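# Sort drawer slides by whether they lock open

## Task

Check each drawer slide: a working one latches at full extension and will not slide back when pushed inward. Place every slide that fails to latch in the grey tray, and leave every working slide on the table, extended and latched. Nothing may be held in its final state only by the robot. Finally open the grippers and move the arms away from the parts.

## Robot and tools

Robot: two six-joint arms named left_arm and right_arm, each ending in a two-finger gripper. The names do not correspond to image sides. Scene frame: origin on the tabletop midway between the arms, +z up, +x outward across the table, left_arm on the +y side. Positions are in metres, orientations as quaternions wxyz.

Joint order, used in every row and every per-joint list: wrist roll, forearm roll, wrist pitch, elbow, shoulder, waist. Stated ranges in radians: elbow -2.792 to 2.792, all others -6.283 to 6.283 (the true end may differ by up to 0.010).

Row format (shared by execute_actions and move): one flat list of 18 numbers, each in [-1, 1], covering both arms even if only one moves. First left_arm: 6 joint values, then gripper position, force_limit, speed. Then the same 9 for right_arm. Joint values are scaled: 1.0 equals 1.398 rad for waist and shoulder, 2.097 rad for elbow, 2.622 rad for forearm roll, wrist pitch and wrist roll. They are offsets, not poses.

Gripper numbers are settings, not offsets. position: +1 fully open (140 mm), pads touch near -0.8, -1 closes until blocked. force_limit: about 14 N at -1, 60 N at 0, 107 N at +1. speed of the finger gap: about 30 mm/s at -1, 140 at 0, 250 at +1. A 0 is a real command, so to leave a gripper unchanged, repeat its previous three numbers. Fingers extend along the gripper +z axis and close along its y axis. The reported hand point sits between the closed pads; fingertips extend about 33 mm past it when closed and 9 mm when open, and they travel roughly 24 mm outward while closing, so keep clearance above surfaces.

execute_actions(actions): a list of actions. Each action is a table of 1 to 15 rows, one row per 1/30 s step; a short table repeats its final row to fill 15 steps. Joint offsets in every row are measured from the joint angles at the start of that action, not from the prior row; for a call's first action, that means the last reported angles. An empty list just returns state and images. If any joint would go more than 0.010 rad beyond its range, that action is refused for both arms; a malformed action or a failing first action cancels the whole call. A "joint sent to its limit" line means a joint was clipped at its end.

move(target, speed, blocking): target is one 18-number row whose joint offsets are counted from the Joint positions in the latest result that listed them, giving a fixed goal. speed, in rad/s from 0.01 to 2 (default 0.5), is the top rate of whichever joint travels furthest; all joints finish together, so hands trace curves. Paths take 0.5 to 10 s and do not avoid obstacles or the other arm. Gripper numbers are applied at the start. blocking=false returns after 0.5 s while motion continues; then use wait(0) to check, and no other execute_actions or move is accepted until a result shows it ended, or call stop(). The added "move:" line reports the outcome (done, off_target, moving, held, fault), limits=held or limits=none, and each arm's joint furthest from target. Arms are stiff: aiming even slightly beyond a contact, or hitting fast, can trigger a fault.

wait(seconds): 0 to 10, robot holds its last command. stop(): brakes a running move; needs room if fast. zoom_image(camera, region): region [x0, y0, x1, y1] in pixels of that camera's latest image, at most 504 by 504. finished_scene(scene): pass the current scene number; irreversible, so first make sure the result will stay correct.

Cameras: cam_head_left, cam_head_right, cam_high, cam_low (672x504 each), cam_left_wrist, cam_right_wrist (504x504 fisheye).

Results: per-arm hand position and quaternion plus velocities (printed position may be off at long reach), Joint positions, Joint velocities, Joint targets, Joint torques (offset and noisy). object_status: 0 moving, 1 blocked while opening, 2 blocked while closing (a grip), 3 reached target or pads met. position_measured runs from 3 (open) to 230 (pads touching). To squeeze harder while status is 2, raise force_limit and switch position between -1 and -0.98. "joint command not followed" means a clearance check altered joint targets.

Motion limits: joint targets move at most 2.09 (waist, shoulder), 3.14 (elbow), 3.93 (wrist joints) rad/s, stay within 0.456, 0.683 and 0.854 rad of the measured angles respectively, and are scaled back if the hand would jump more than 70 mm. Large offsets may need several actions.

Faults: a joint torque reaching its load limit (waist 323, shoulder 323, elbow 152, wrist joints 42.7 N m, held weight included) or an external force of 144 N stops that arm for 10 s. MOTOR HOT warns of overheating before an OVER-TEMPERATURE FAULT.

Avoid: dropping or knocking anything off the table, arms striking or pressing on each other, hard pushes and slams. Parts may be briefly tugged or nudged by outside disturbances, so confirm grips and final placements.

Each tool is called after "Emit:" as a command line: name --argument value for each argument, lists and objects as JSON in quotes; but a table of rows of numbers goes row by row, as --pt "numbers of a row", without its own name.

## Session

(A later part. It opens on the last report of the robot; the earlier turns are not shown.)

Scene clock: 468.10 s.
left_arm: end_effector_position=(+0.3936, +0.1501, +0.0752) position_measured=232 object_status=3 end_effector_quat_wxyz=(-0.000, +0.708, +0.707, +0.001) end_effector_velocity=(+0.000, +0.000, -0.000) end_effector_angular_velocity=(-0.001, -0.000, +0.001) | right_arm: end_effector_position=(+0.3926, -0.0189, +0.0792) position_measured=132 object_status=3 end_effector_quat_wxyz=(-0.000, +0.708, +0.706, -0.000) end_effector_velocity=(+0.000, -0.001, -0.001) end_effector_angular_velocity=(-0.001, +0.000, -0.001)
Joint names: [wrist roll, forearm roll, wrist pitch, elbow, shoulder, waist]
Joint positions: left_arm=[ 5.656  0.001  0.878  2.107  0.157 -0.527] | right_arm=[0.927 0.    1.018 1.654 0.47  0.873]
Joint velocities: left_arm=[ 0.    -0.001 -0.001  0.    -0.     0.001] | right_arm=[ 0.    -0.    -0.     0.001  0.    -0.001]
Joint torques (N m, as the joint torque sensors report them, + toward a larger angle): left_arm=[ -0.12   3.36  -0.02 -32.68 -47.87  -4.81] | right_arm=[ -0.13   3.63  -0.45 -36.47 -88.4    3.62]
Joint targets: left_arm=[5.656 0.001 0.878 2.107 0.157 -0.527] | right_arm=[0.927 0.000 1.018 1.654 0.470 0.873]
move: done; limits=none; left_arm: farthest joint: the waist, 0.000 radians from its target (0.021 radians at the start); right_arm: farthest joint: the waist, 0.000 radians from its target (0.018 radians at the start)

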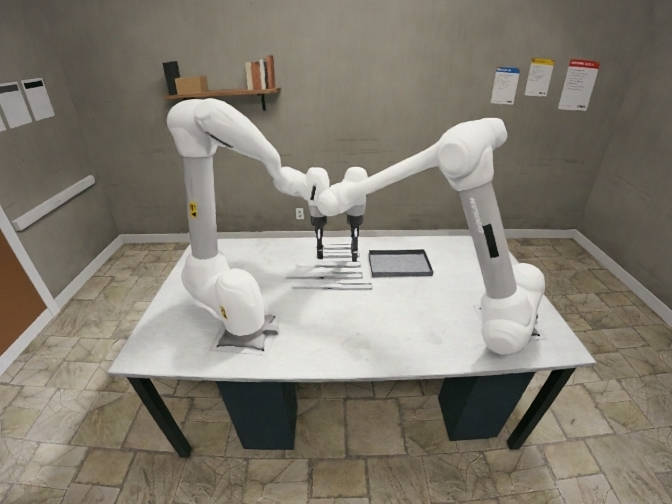

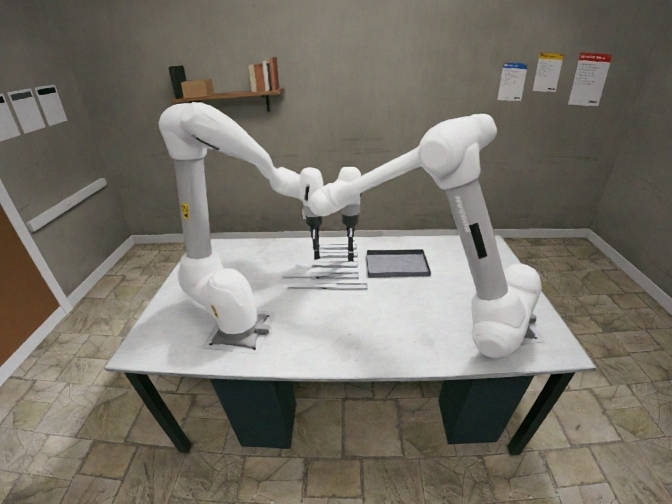

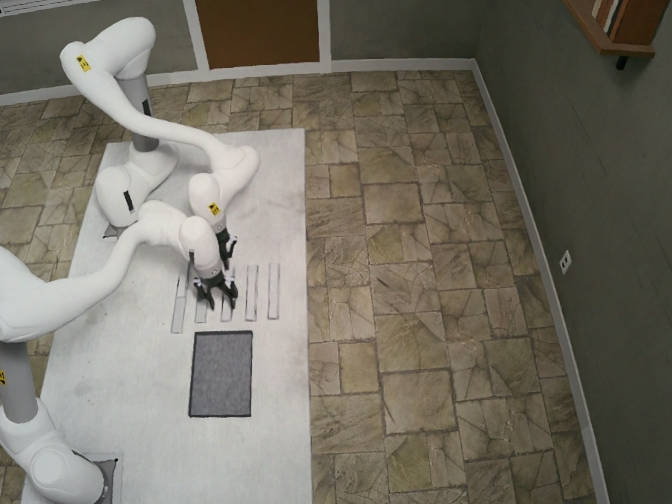

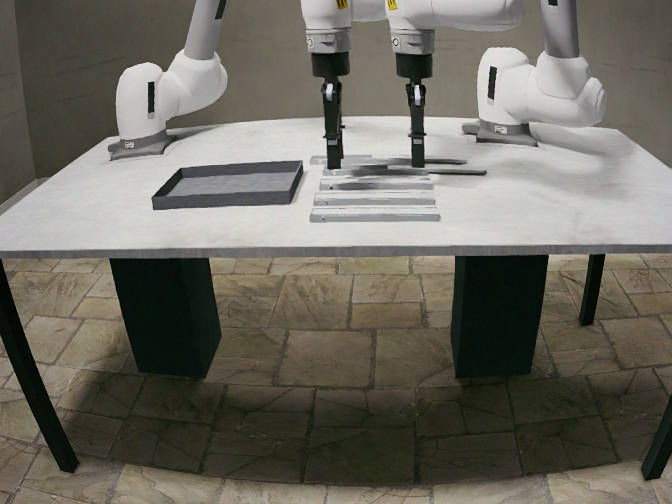

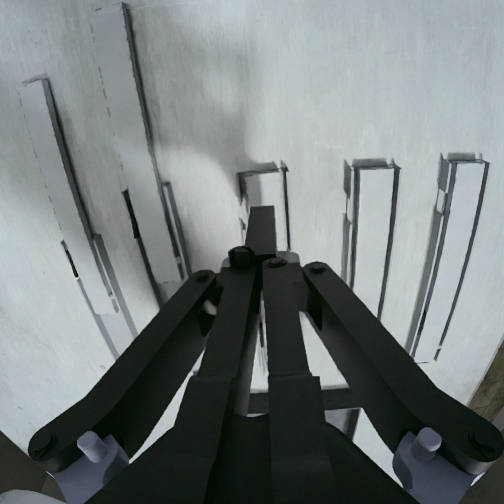

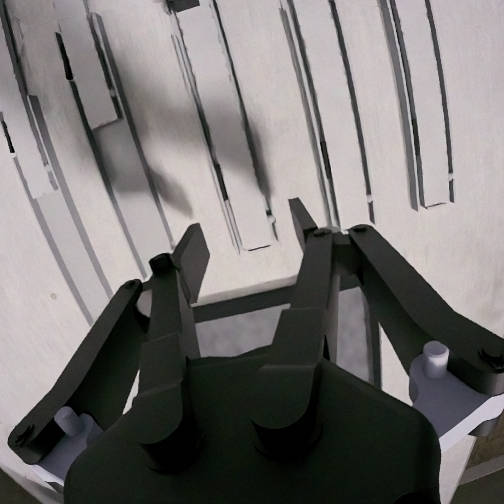

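Emit:
move --target '[0,0,-0.0228,0.0113,0.0259,0,-1,-0.4,0,0,0,-0.0242,0.0132,0.0255,0,-0.03,-0.4,0]' --speed 0.08

Emit:
execute_actions --actions '[[[0,0,0,0,0,0,-1,-0.4,0,0,0,0,0,0,0,-1,-0.4,0]],[[0,0,-0.0009,0.0004,0.001,0,-1,-0.4,0,0,0,0,0,0,0,-1,-0.4,0]]]'

Scene clock: 482.70 s.
left_arm: end_effector_position=(+0.3935, +0.1502, +0.0462) position_measured=232 object_status=3 end_effector_quat_wxyz=(-0.000, +0.708, +0.707, +0.000) end_effector_velocity=(+0.000, +0.000, +0.000) end_effector_angular_velocity=(-0.002, -0.001, +0.002) | right_arm: end_effector_position=(+0.3926, -0.0189, +0.0393) position_measured=132 object_status=3 end_effector_quat_wxyz=(-0.000, +0.708, +0.706, -0.000) end_effector_velocity=(+0.000, +0.000, +0.001) end_effector_angular_velocity=(+0.001, -0.001, +0.000)
Joint names: [wrist roll, forearm roll, wrist pitch, elbow, shoulder, waist]
Joint positions: left_arm=[ 5.656  0.001  0.818  2.131  0.193 -0.527] | right_arm=[0.927 0.    0.955 1.682 0.505 0.873]
Joint velocities: left_arm=[-0.    -0.001 -0.001  0.    -0.     0.001] | right_arm=[-0.    -0.    -0.     0.    -0.001 -0.   ]
Joint torques (N m, as the joint torque sensors report them, + toward a larger angle): left_arm=[ -0.23   3.19   0.18 -30.84 -49.75  -6.  ] | right_arm=[ -0.15   3.64  -0.37 -35.84 -90.43   3.26]
Joint targets: left_arm=[5.656 0.001 0.818 2.131 0.193 -0.527] | right_arm=[0.927 0.000 0.955 1.682 0.505 0.873]
move: done; limits=none; left_arm: farthest joint: the waist, 0.000 radians from its target (0.000 radians at the start); right_arm: farthest joint: the waist, 0.000 radians from its target (0.000 radians at the start)

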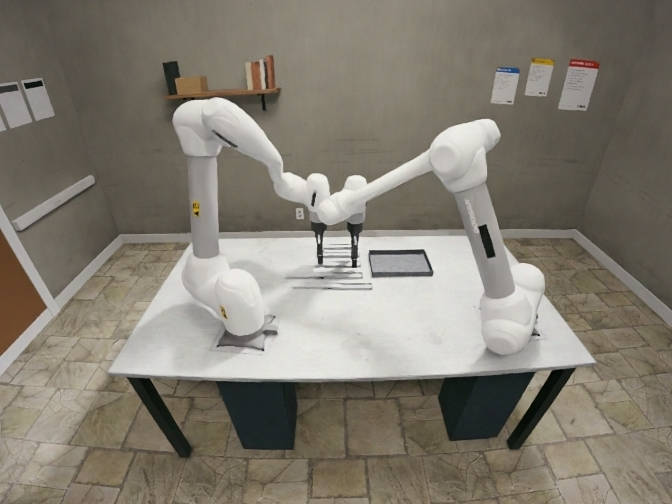

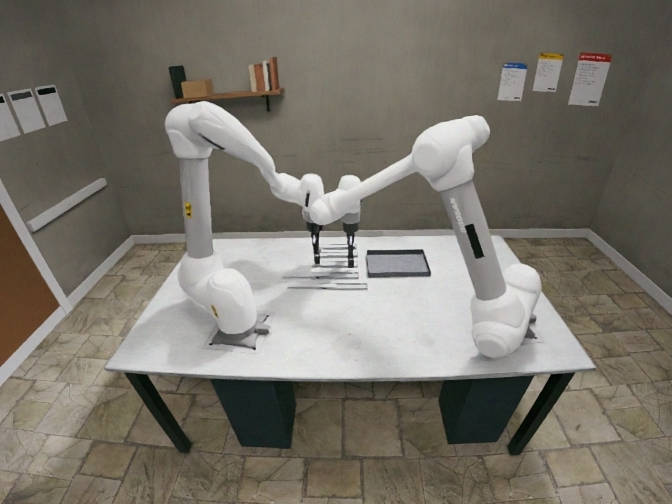

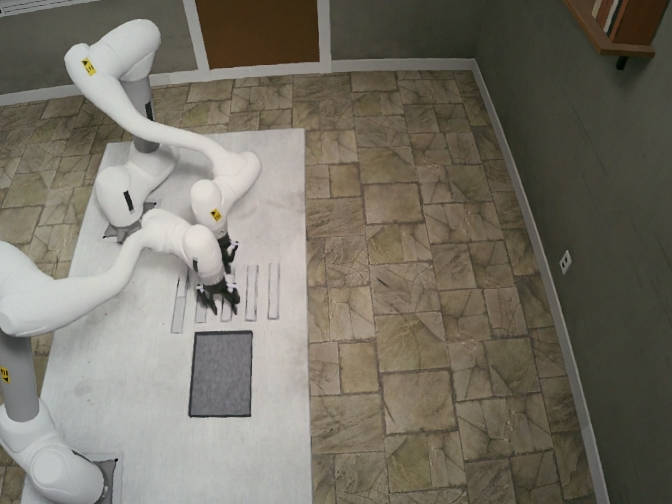

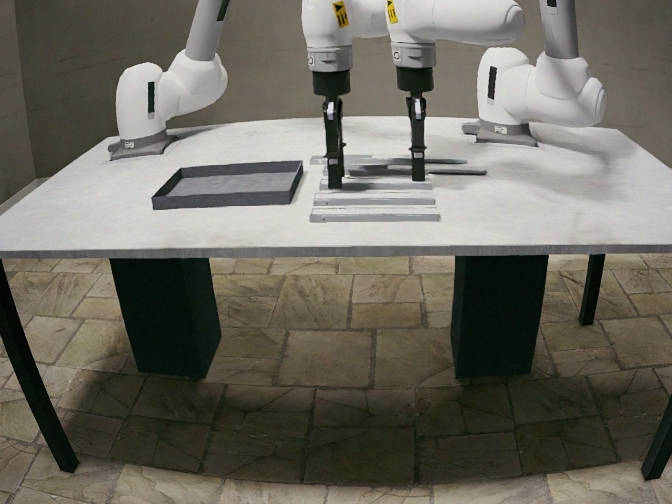

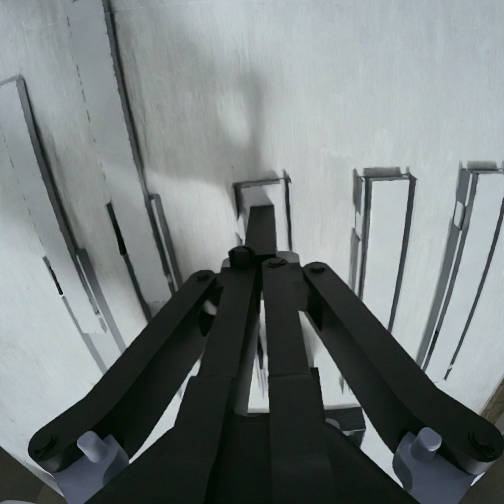

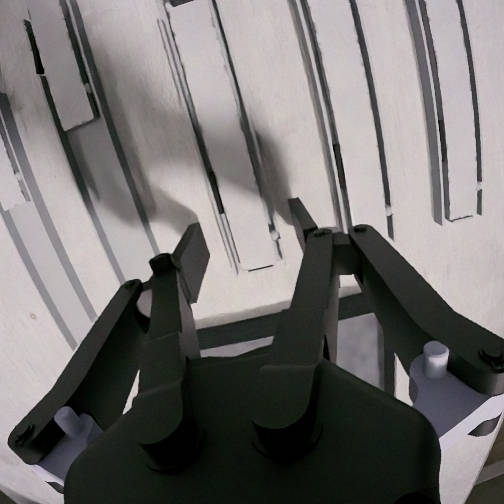

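Scene clock: 483.70 s.
left_arm: end_effector_position=(+0.3936, +0.1502, +0.0451) position_measured=232 object_status=3 end_effector_quat_wxyz=(-0.000, +0.708, +0.707, +0.000) end_effector_velocity=(+0.000, +0.001, -0.000) end_effector_angular_velocity=(+0.001, -0.001, -0.000) | right_arm: end_effector_position=(+0.3927, -0.0189, +0.0393) position_measured=173 object_status=2 end_effector_quat_wxyz=(-0.000, +0.708, +0.706, -0.000) end_effector_velocity=(+0.001, -0.000, +0.000) end_effector_angular_velocity=(-0.000, -0.001, -0.000)
Joint names: [wrist roll, forearm roll, wrist pitch, elbow, shoulder, waist]
Joint positions: left_arm=[ 5.656  0.001  0.816  2.132  0.194 -0.527] | right_arm=[0.927 0.    0.954 1.682 0.505 0.873]
Joint velocities: left_arm=[-0.     0.001 -0.001  0.001  0.     0.001] | right_arm=[ 0.    -0.001  0.    -0.    -0.    -0.001]
Joint torques (N m, as the joint torque sensors report them, + toward a larger angle): left_arm=[  0.     3.21   0.14 -31.02 -49.18  -5.97] | right_arm=[ -0.08   3.1   -0.39 -27.24 -77.05   2.64]
Joint targets: left_arm=[5.656 0.001 0.816 2.132 0.194 -0.527] | right_arm=[0.927 0.000 0.954 1.682 0.505 0.873]

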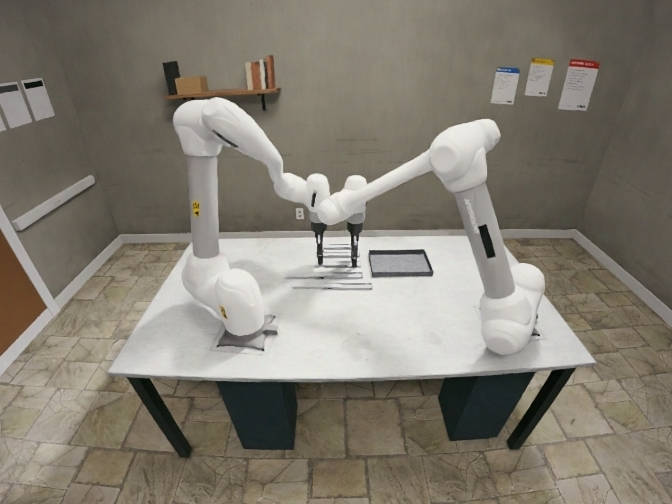

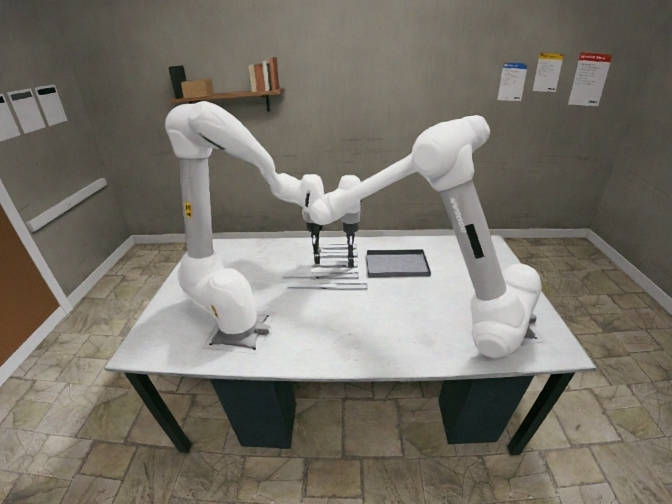

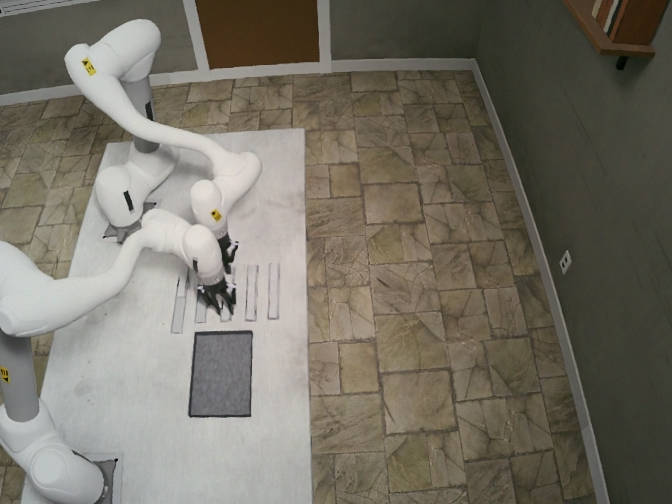

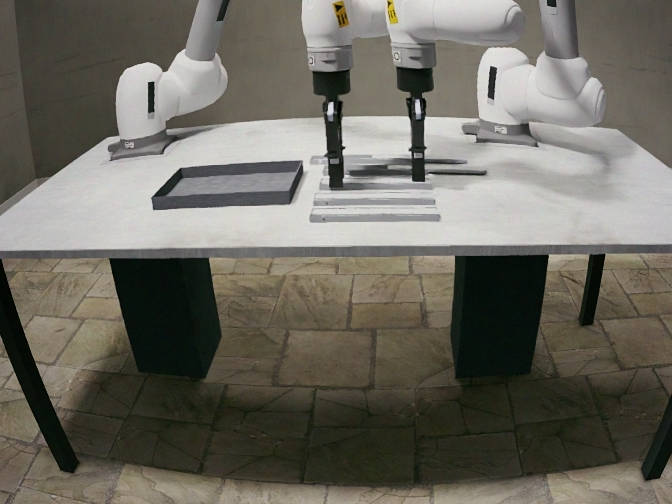

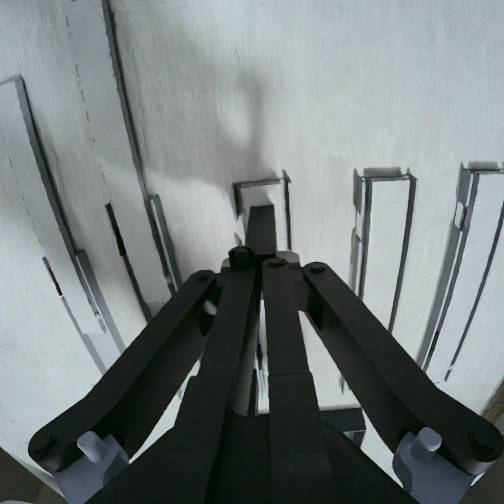

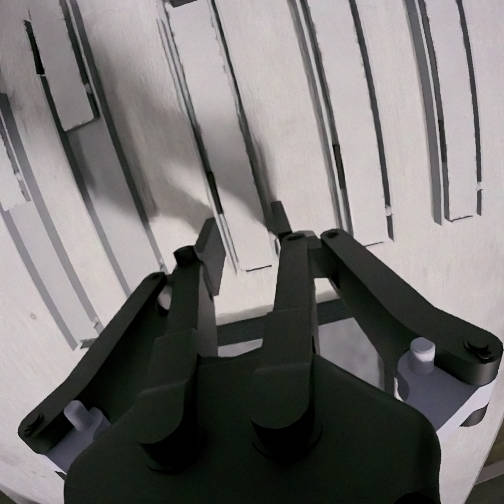

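Lower 0.8 mm more.

Emit:
execute_actions --actions '[[[0,0,-0.0006,0.0003,0.0007,0,-1,-0.4,0,0,0,0,0,0,0,-1,-0.4,0]]]'

Scene clock: 488.07 s.
left_arm: end_effector_position=(+0.3936, +0.1502, +0.0444) position_measured=232 object_status=3 end_effector_quat_wxyz=(-0.000, +0.708, +0.707, +0.000) end_effector_velocity=(+0.000, +0.001, +0.000) end_effector_angular_velocity=(+0.001, +0.001, -0.000) | right_arm: end_effector_position=(+0.3927, -0.0189, +0.0393) position_measured=173 object_status=2 end_effector_quat_wxyz=(-0.000, +0.708, +0.706, -0.000) end_effector_velocity=(+0.000, +0.001, +0.001) end_effector_angular_velocity=(+0.001, -0.001, +0.001)
Joint names: [wrist roll, forearm roll, wrist pitch, elbow, shoulder, waist]
Joint positions: left_arm=[ 5.656  0.001  0.814  2.132  0.195 -0.527] | right_arm=[0.927 0.    0.954 1.682 0.505 0.873]
Joint velocities: left_arm=[-0.     0.001  0.002 -0.    -0.     0.001] | right_arm=[-0.001 -0.     0.    -0.001 -0.001  0.   ]
Joint torques (N m, as the joint torque sensors report them, + toward a larger angle): left_arm=[ -0.23   3.04  -2.19 -24.48 -36.52  -7.83] | right_arm=[ -0.02   3.17  -0.2  -26.9  -76.52   2.9 ]
Joint targets: left_arm=[5.656 0.001 0.814 2.132 0.195 -0.527] | right_arm=[0.927 0.000 0.954 1.682 0.505 0.873]

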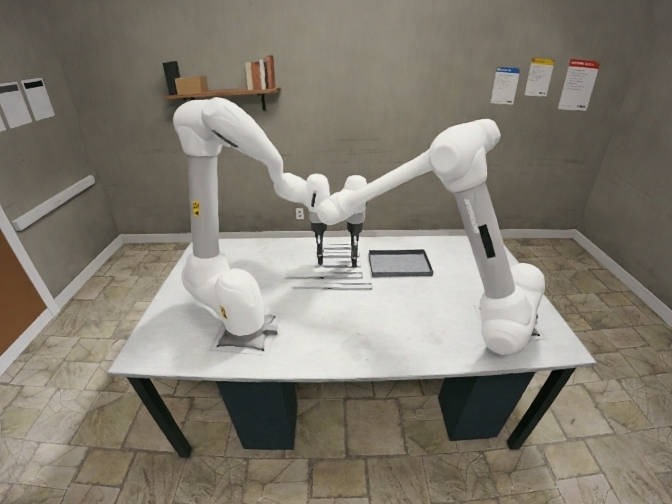

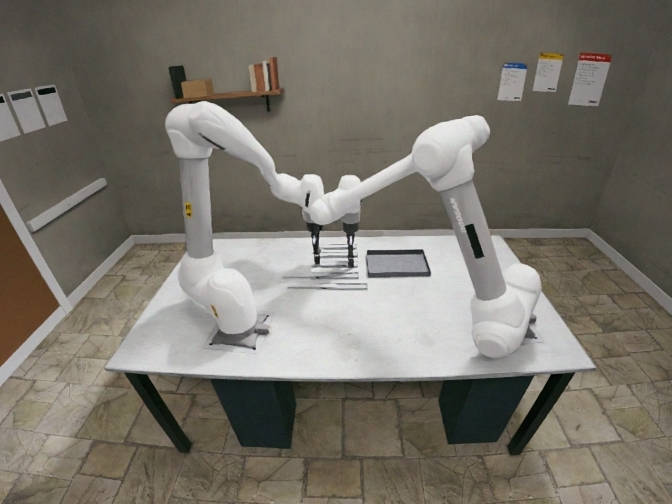

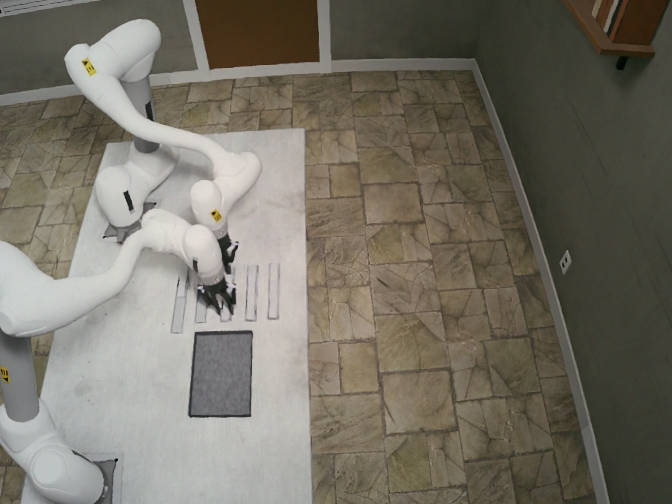

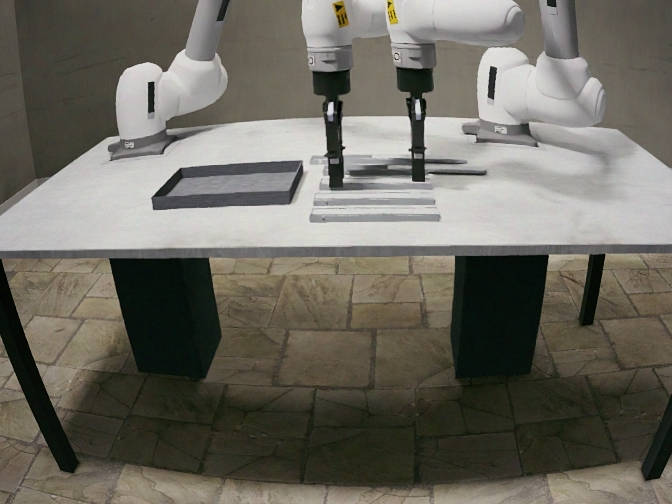

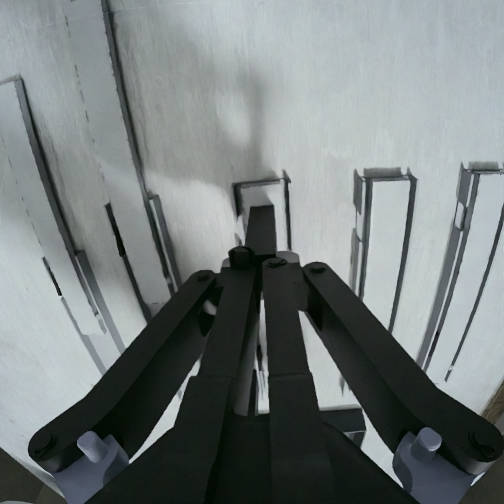

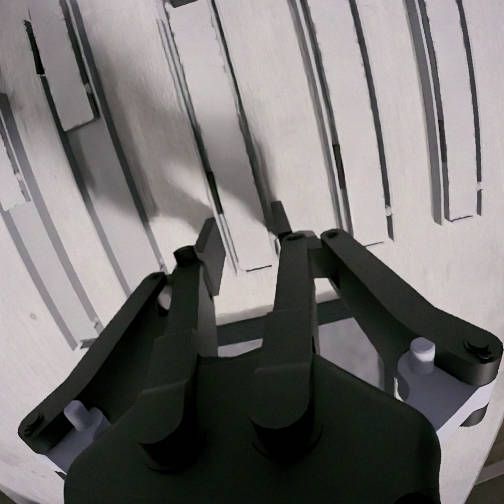

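Emit:
move --target '[0.0244,0,-0.0028,0.0172,-0.0205,0.0459,-1,-0.4,0,0,0,0,0,0,0,-1,-0.4,0]' --speed 0.04

Emit:
move --target '[0,0,0.008,-0.004,-0.009,0,-1,-0.4,0,0,0,0,0,0,0,-1,-0.4,0]' --speed 0.1

Scene clock: 504.93 s.
left_arm: end_effector_position=(+0.3935, +0.1903, +0.0446) position_measured=232 object_status=3 end_effector_quat_wxyz=(-0.000, +0.708, +0.707, +0.000) end_effector_velocity=(-0.000, +0.001, +0.000) end_effector_angular_velocity=(+0.001, +0.000, -0.001) | right_arm: end_effector_position=(+0.3927, -0.0189, +0.0393) position_measured=173 object_status=2 end_effector_quat_wxyz=(-0.000, +0.708, +0.706, -0.000) end_effector_velocity=(-0.000, +0.000, +0.001) end_effector_angular_velocity=(+0.001, -0.001, +0.001)
Joint names: [wrist roll, forearm roll, wrist pitch, elbow, shoulder, waist]
Joint positions: left_arm=[ 5.72   0.001  0.807  2.168  0.167 -0.463] | right_arm=[0.927 0.    0.954 1.682 0.505 0.873]
Joint velocities: left_arm=[ 0.001  0.001  0.     0.001 -0.001  0.   ] | right_arm=[-0.001 -0.    -0.    -0.    -0.001  0.   ]
Joint torques (N m, as the joint torque sensors report them, + toward a larger angle): left_arm=[ -0.23   3.13   1.32 -26.71 -43.72  -4.35] | right_arm=[ -0.21   3.08  -0.34 -26.6  -76.46   2.28]
Joint targets: left_arm=[5.720 0.001 0.807 2.168 0.167 -0.463] | right_arm=[0.927 0.000 0.954 1.682 0.505 0.873]
move: done; limits=none; left_arm: farthest joint: the waist, 0.000 radians from its target (0.065 radians at the start); right_arm: farthest joint: the waist, 0.000 radians from its target (0.000 radians at the start)

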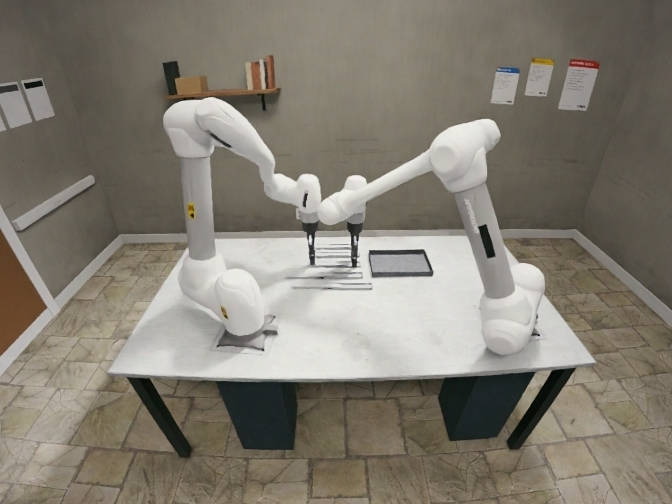

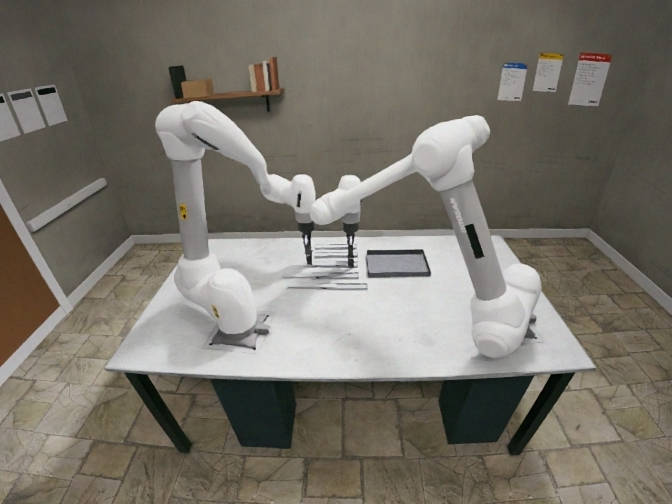

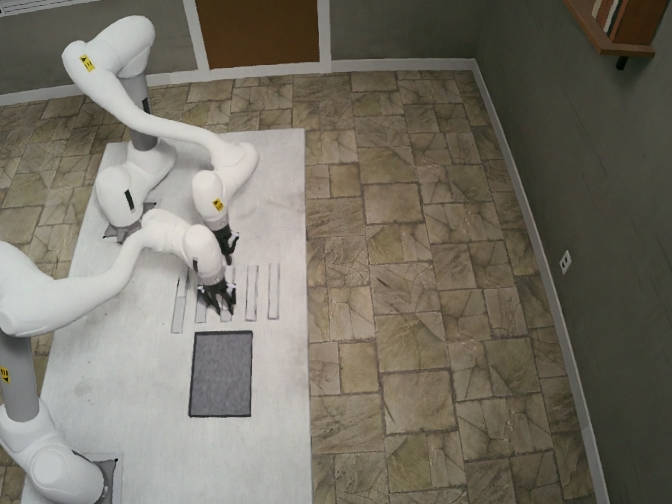

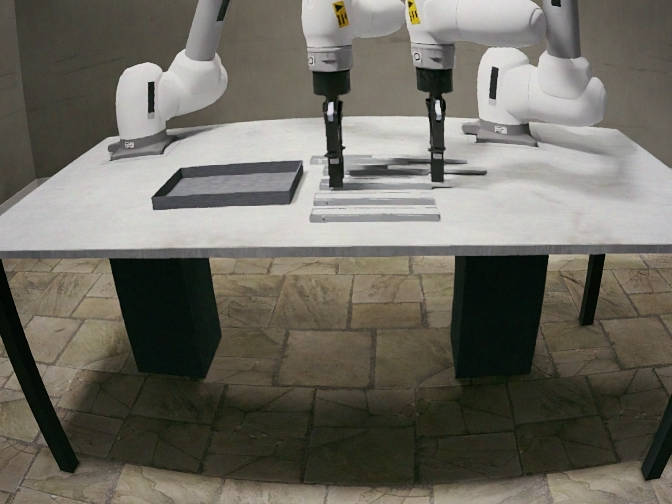

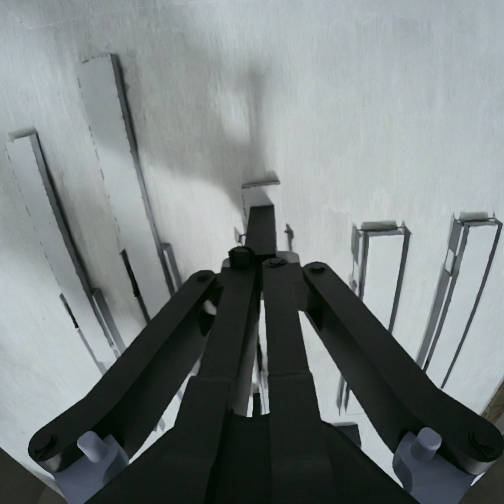

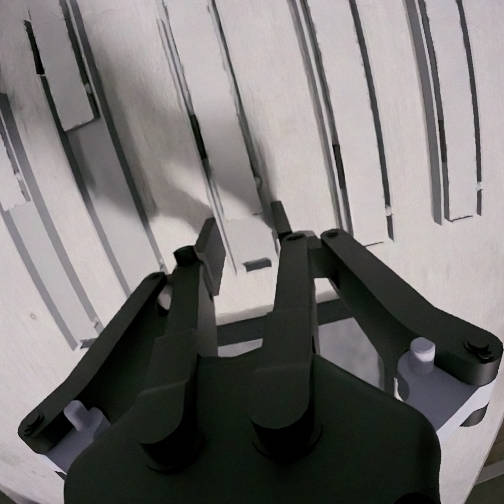

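Scene clock: 505.67 s.
left_arm: end_effector_position=(+0.3937, +0.1901, +0.0543) position_measured=232 object_status=3 end_effector_quat_wxyz=(-0.000, +0.708, +0.707, +0.000) end_effector_velocity=(+0.001, -0.000, +0.000) end_effector_angular_velocity=(+0.000, -0.000, -0.000) | right_arm: end_effector_position=(+0.3927, -0.0189, +0.0393) position_measured=173 object_status=2 end_effector_quat_wxyz=(-0.000, +0.708, +0.706, -0.000) end_effector_velocity=(-0.001, +0.000, -0.001) end_effector_angular_velocity=(-0.001, +0.001, +0.001)
Joint names: [wrist roll, forearm roll, wrist pitch, elbow, shoulder, waist]
Joint positions: left_arm=[ 5.72   0.001  0.828  2.16   0.154 -0.463] | right_arm=[0.927 0.    0.954 1.682 0.505 0.873]
Joint velocities: left_arm=[-0.     0.001  0.001 -0.002  0.001  0.   ] | right_arm=[-0.    -0.    -0.     0.001  0.001  0.001]
Joint torques (N m, as the joint torque sensors report them, + toward a larger angle): left_arm=[ -0.11   3.14   0.37 -31.19 -47.87  -5.09] | right_arm=[ -0.24   3.12  -0.19 -26.63 -77.13   2.17]
Joint targets: left_arm=[5.720 0.001 0.828 2.160 0.154 -0.463] | right_arm=[0.927 0.000 0.954 1.682 0.505 0.873]
move: done; limits=none; left_arm: farthest joint: the waist, 0.000 radians from its target (0.000 radians at the start); right_arm: farthest joint: the waist, 0.000 radians from its target (0.000 radians at the start)

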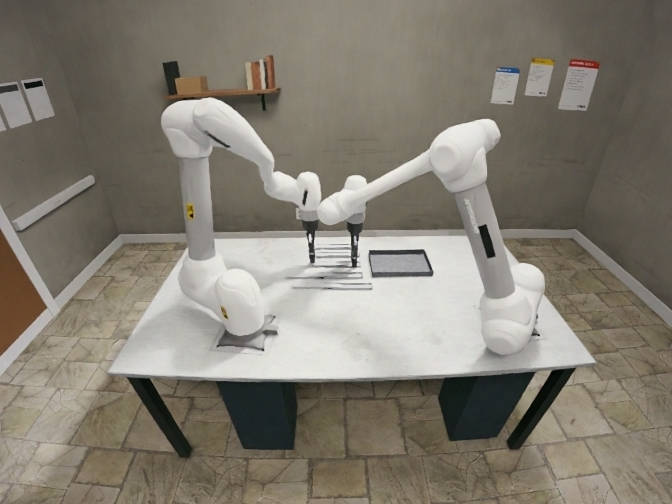

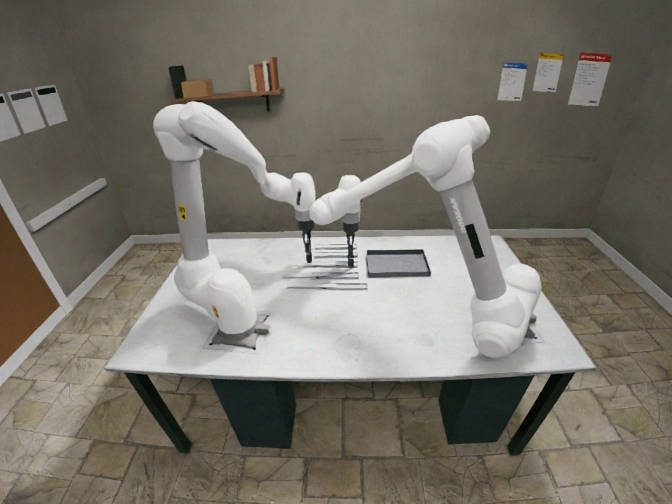

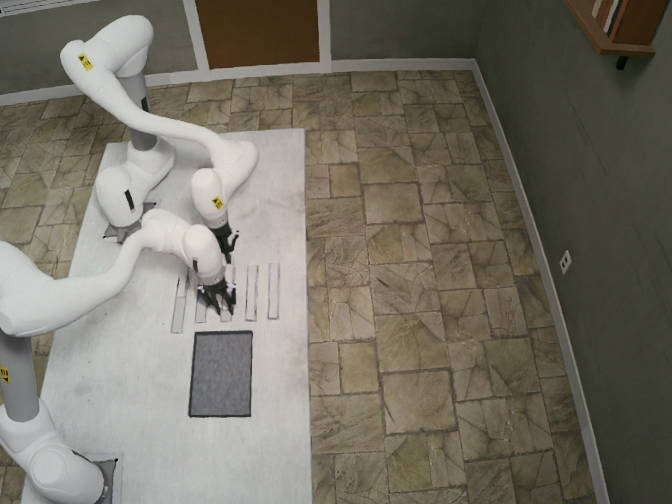

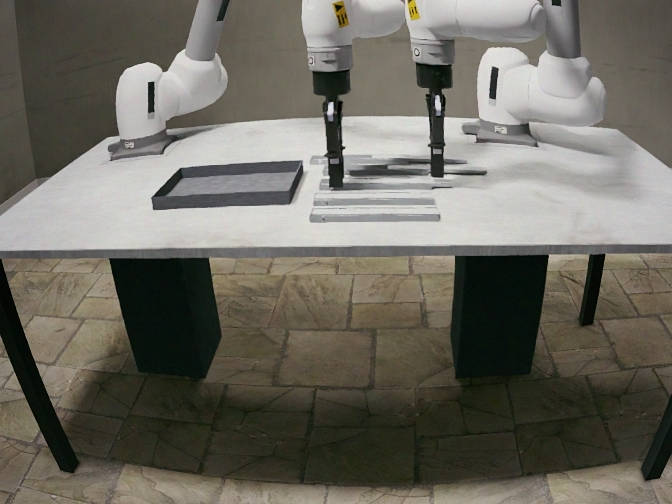

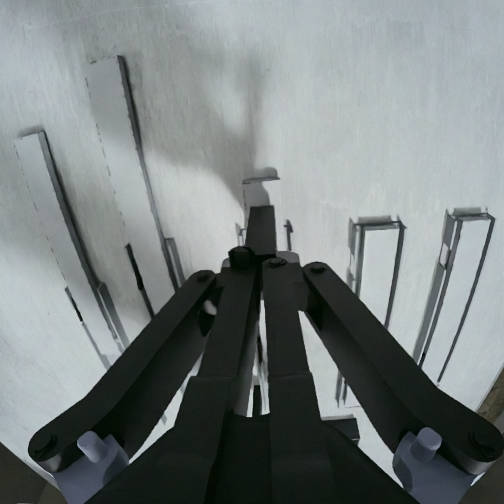

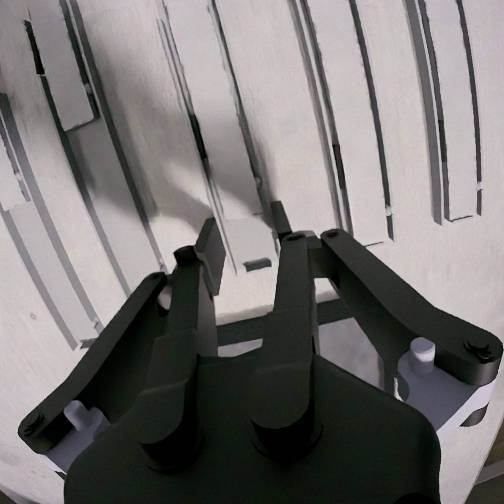

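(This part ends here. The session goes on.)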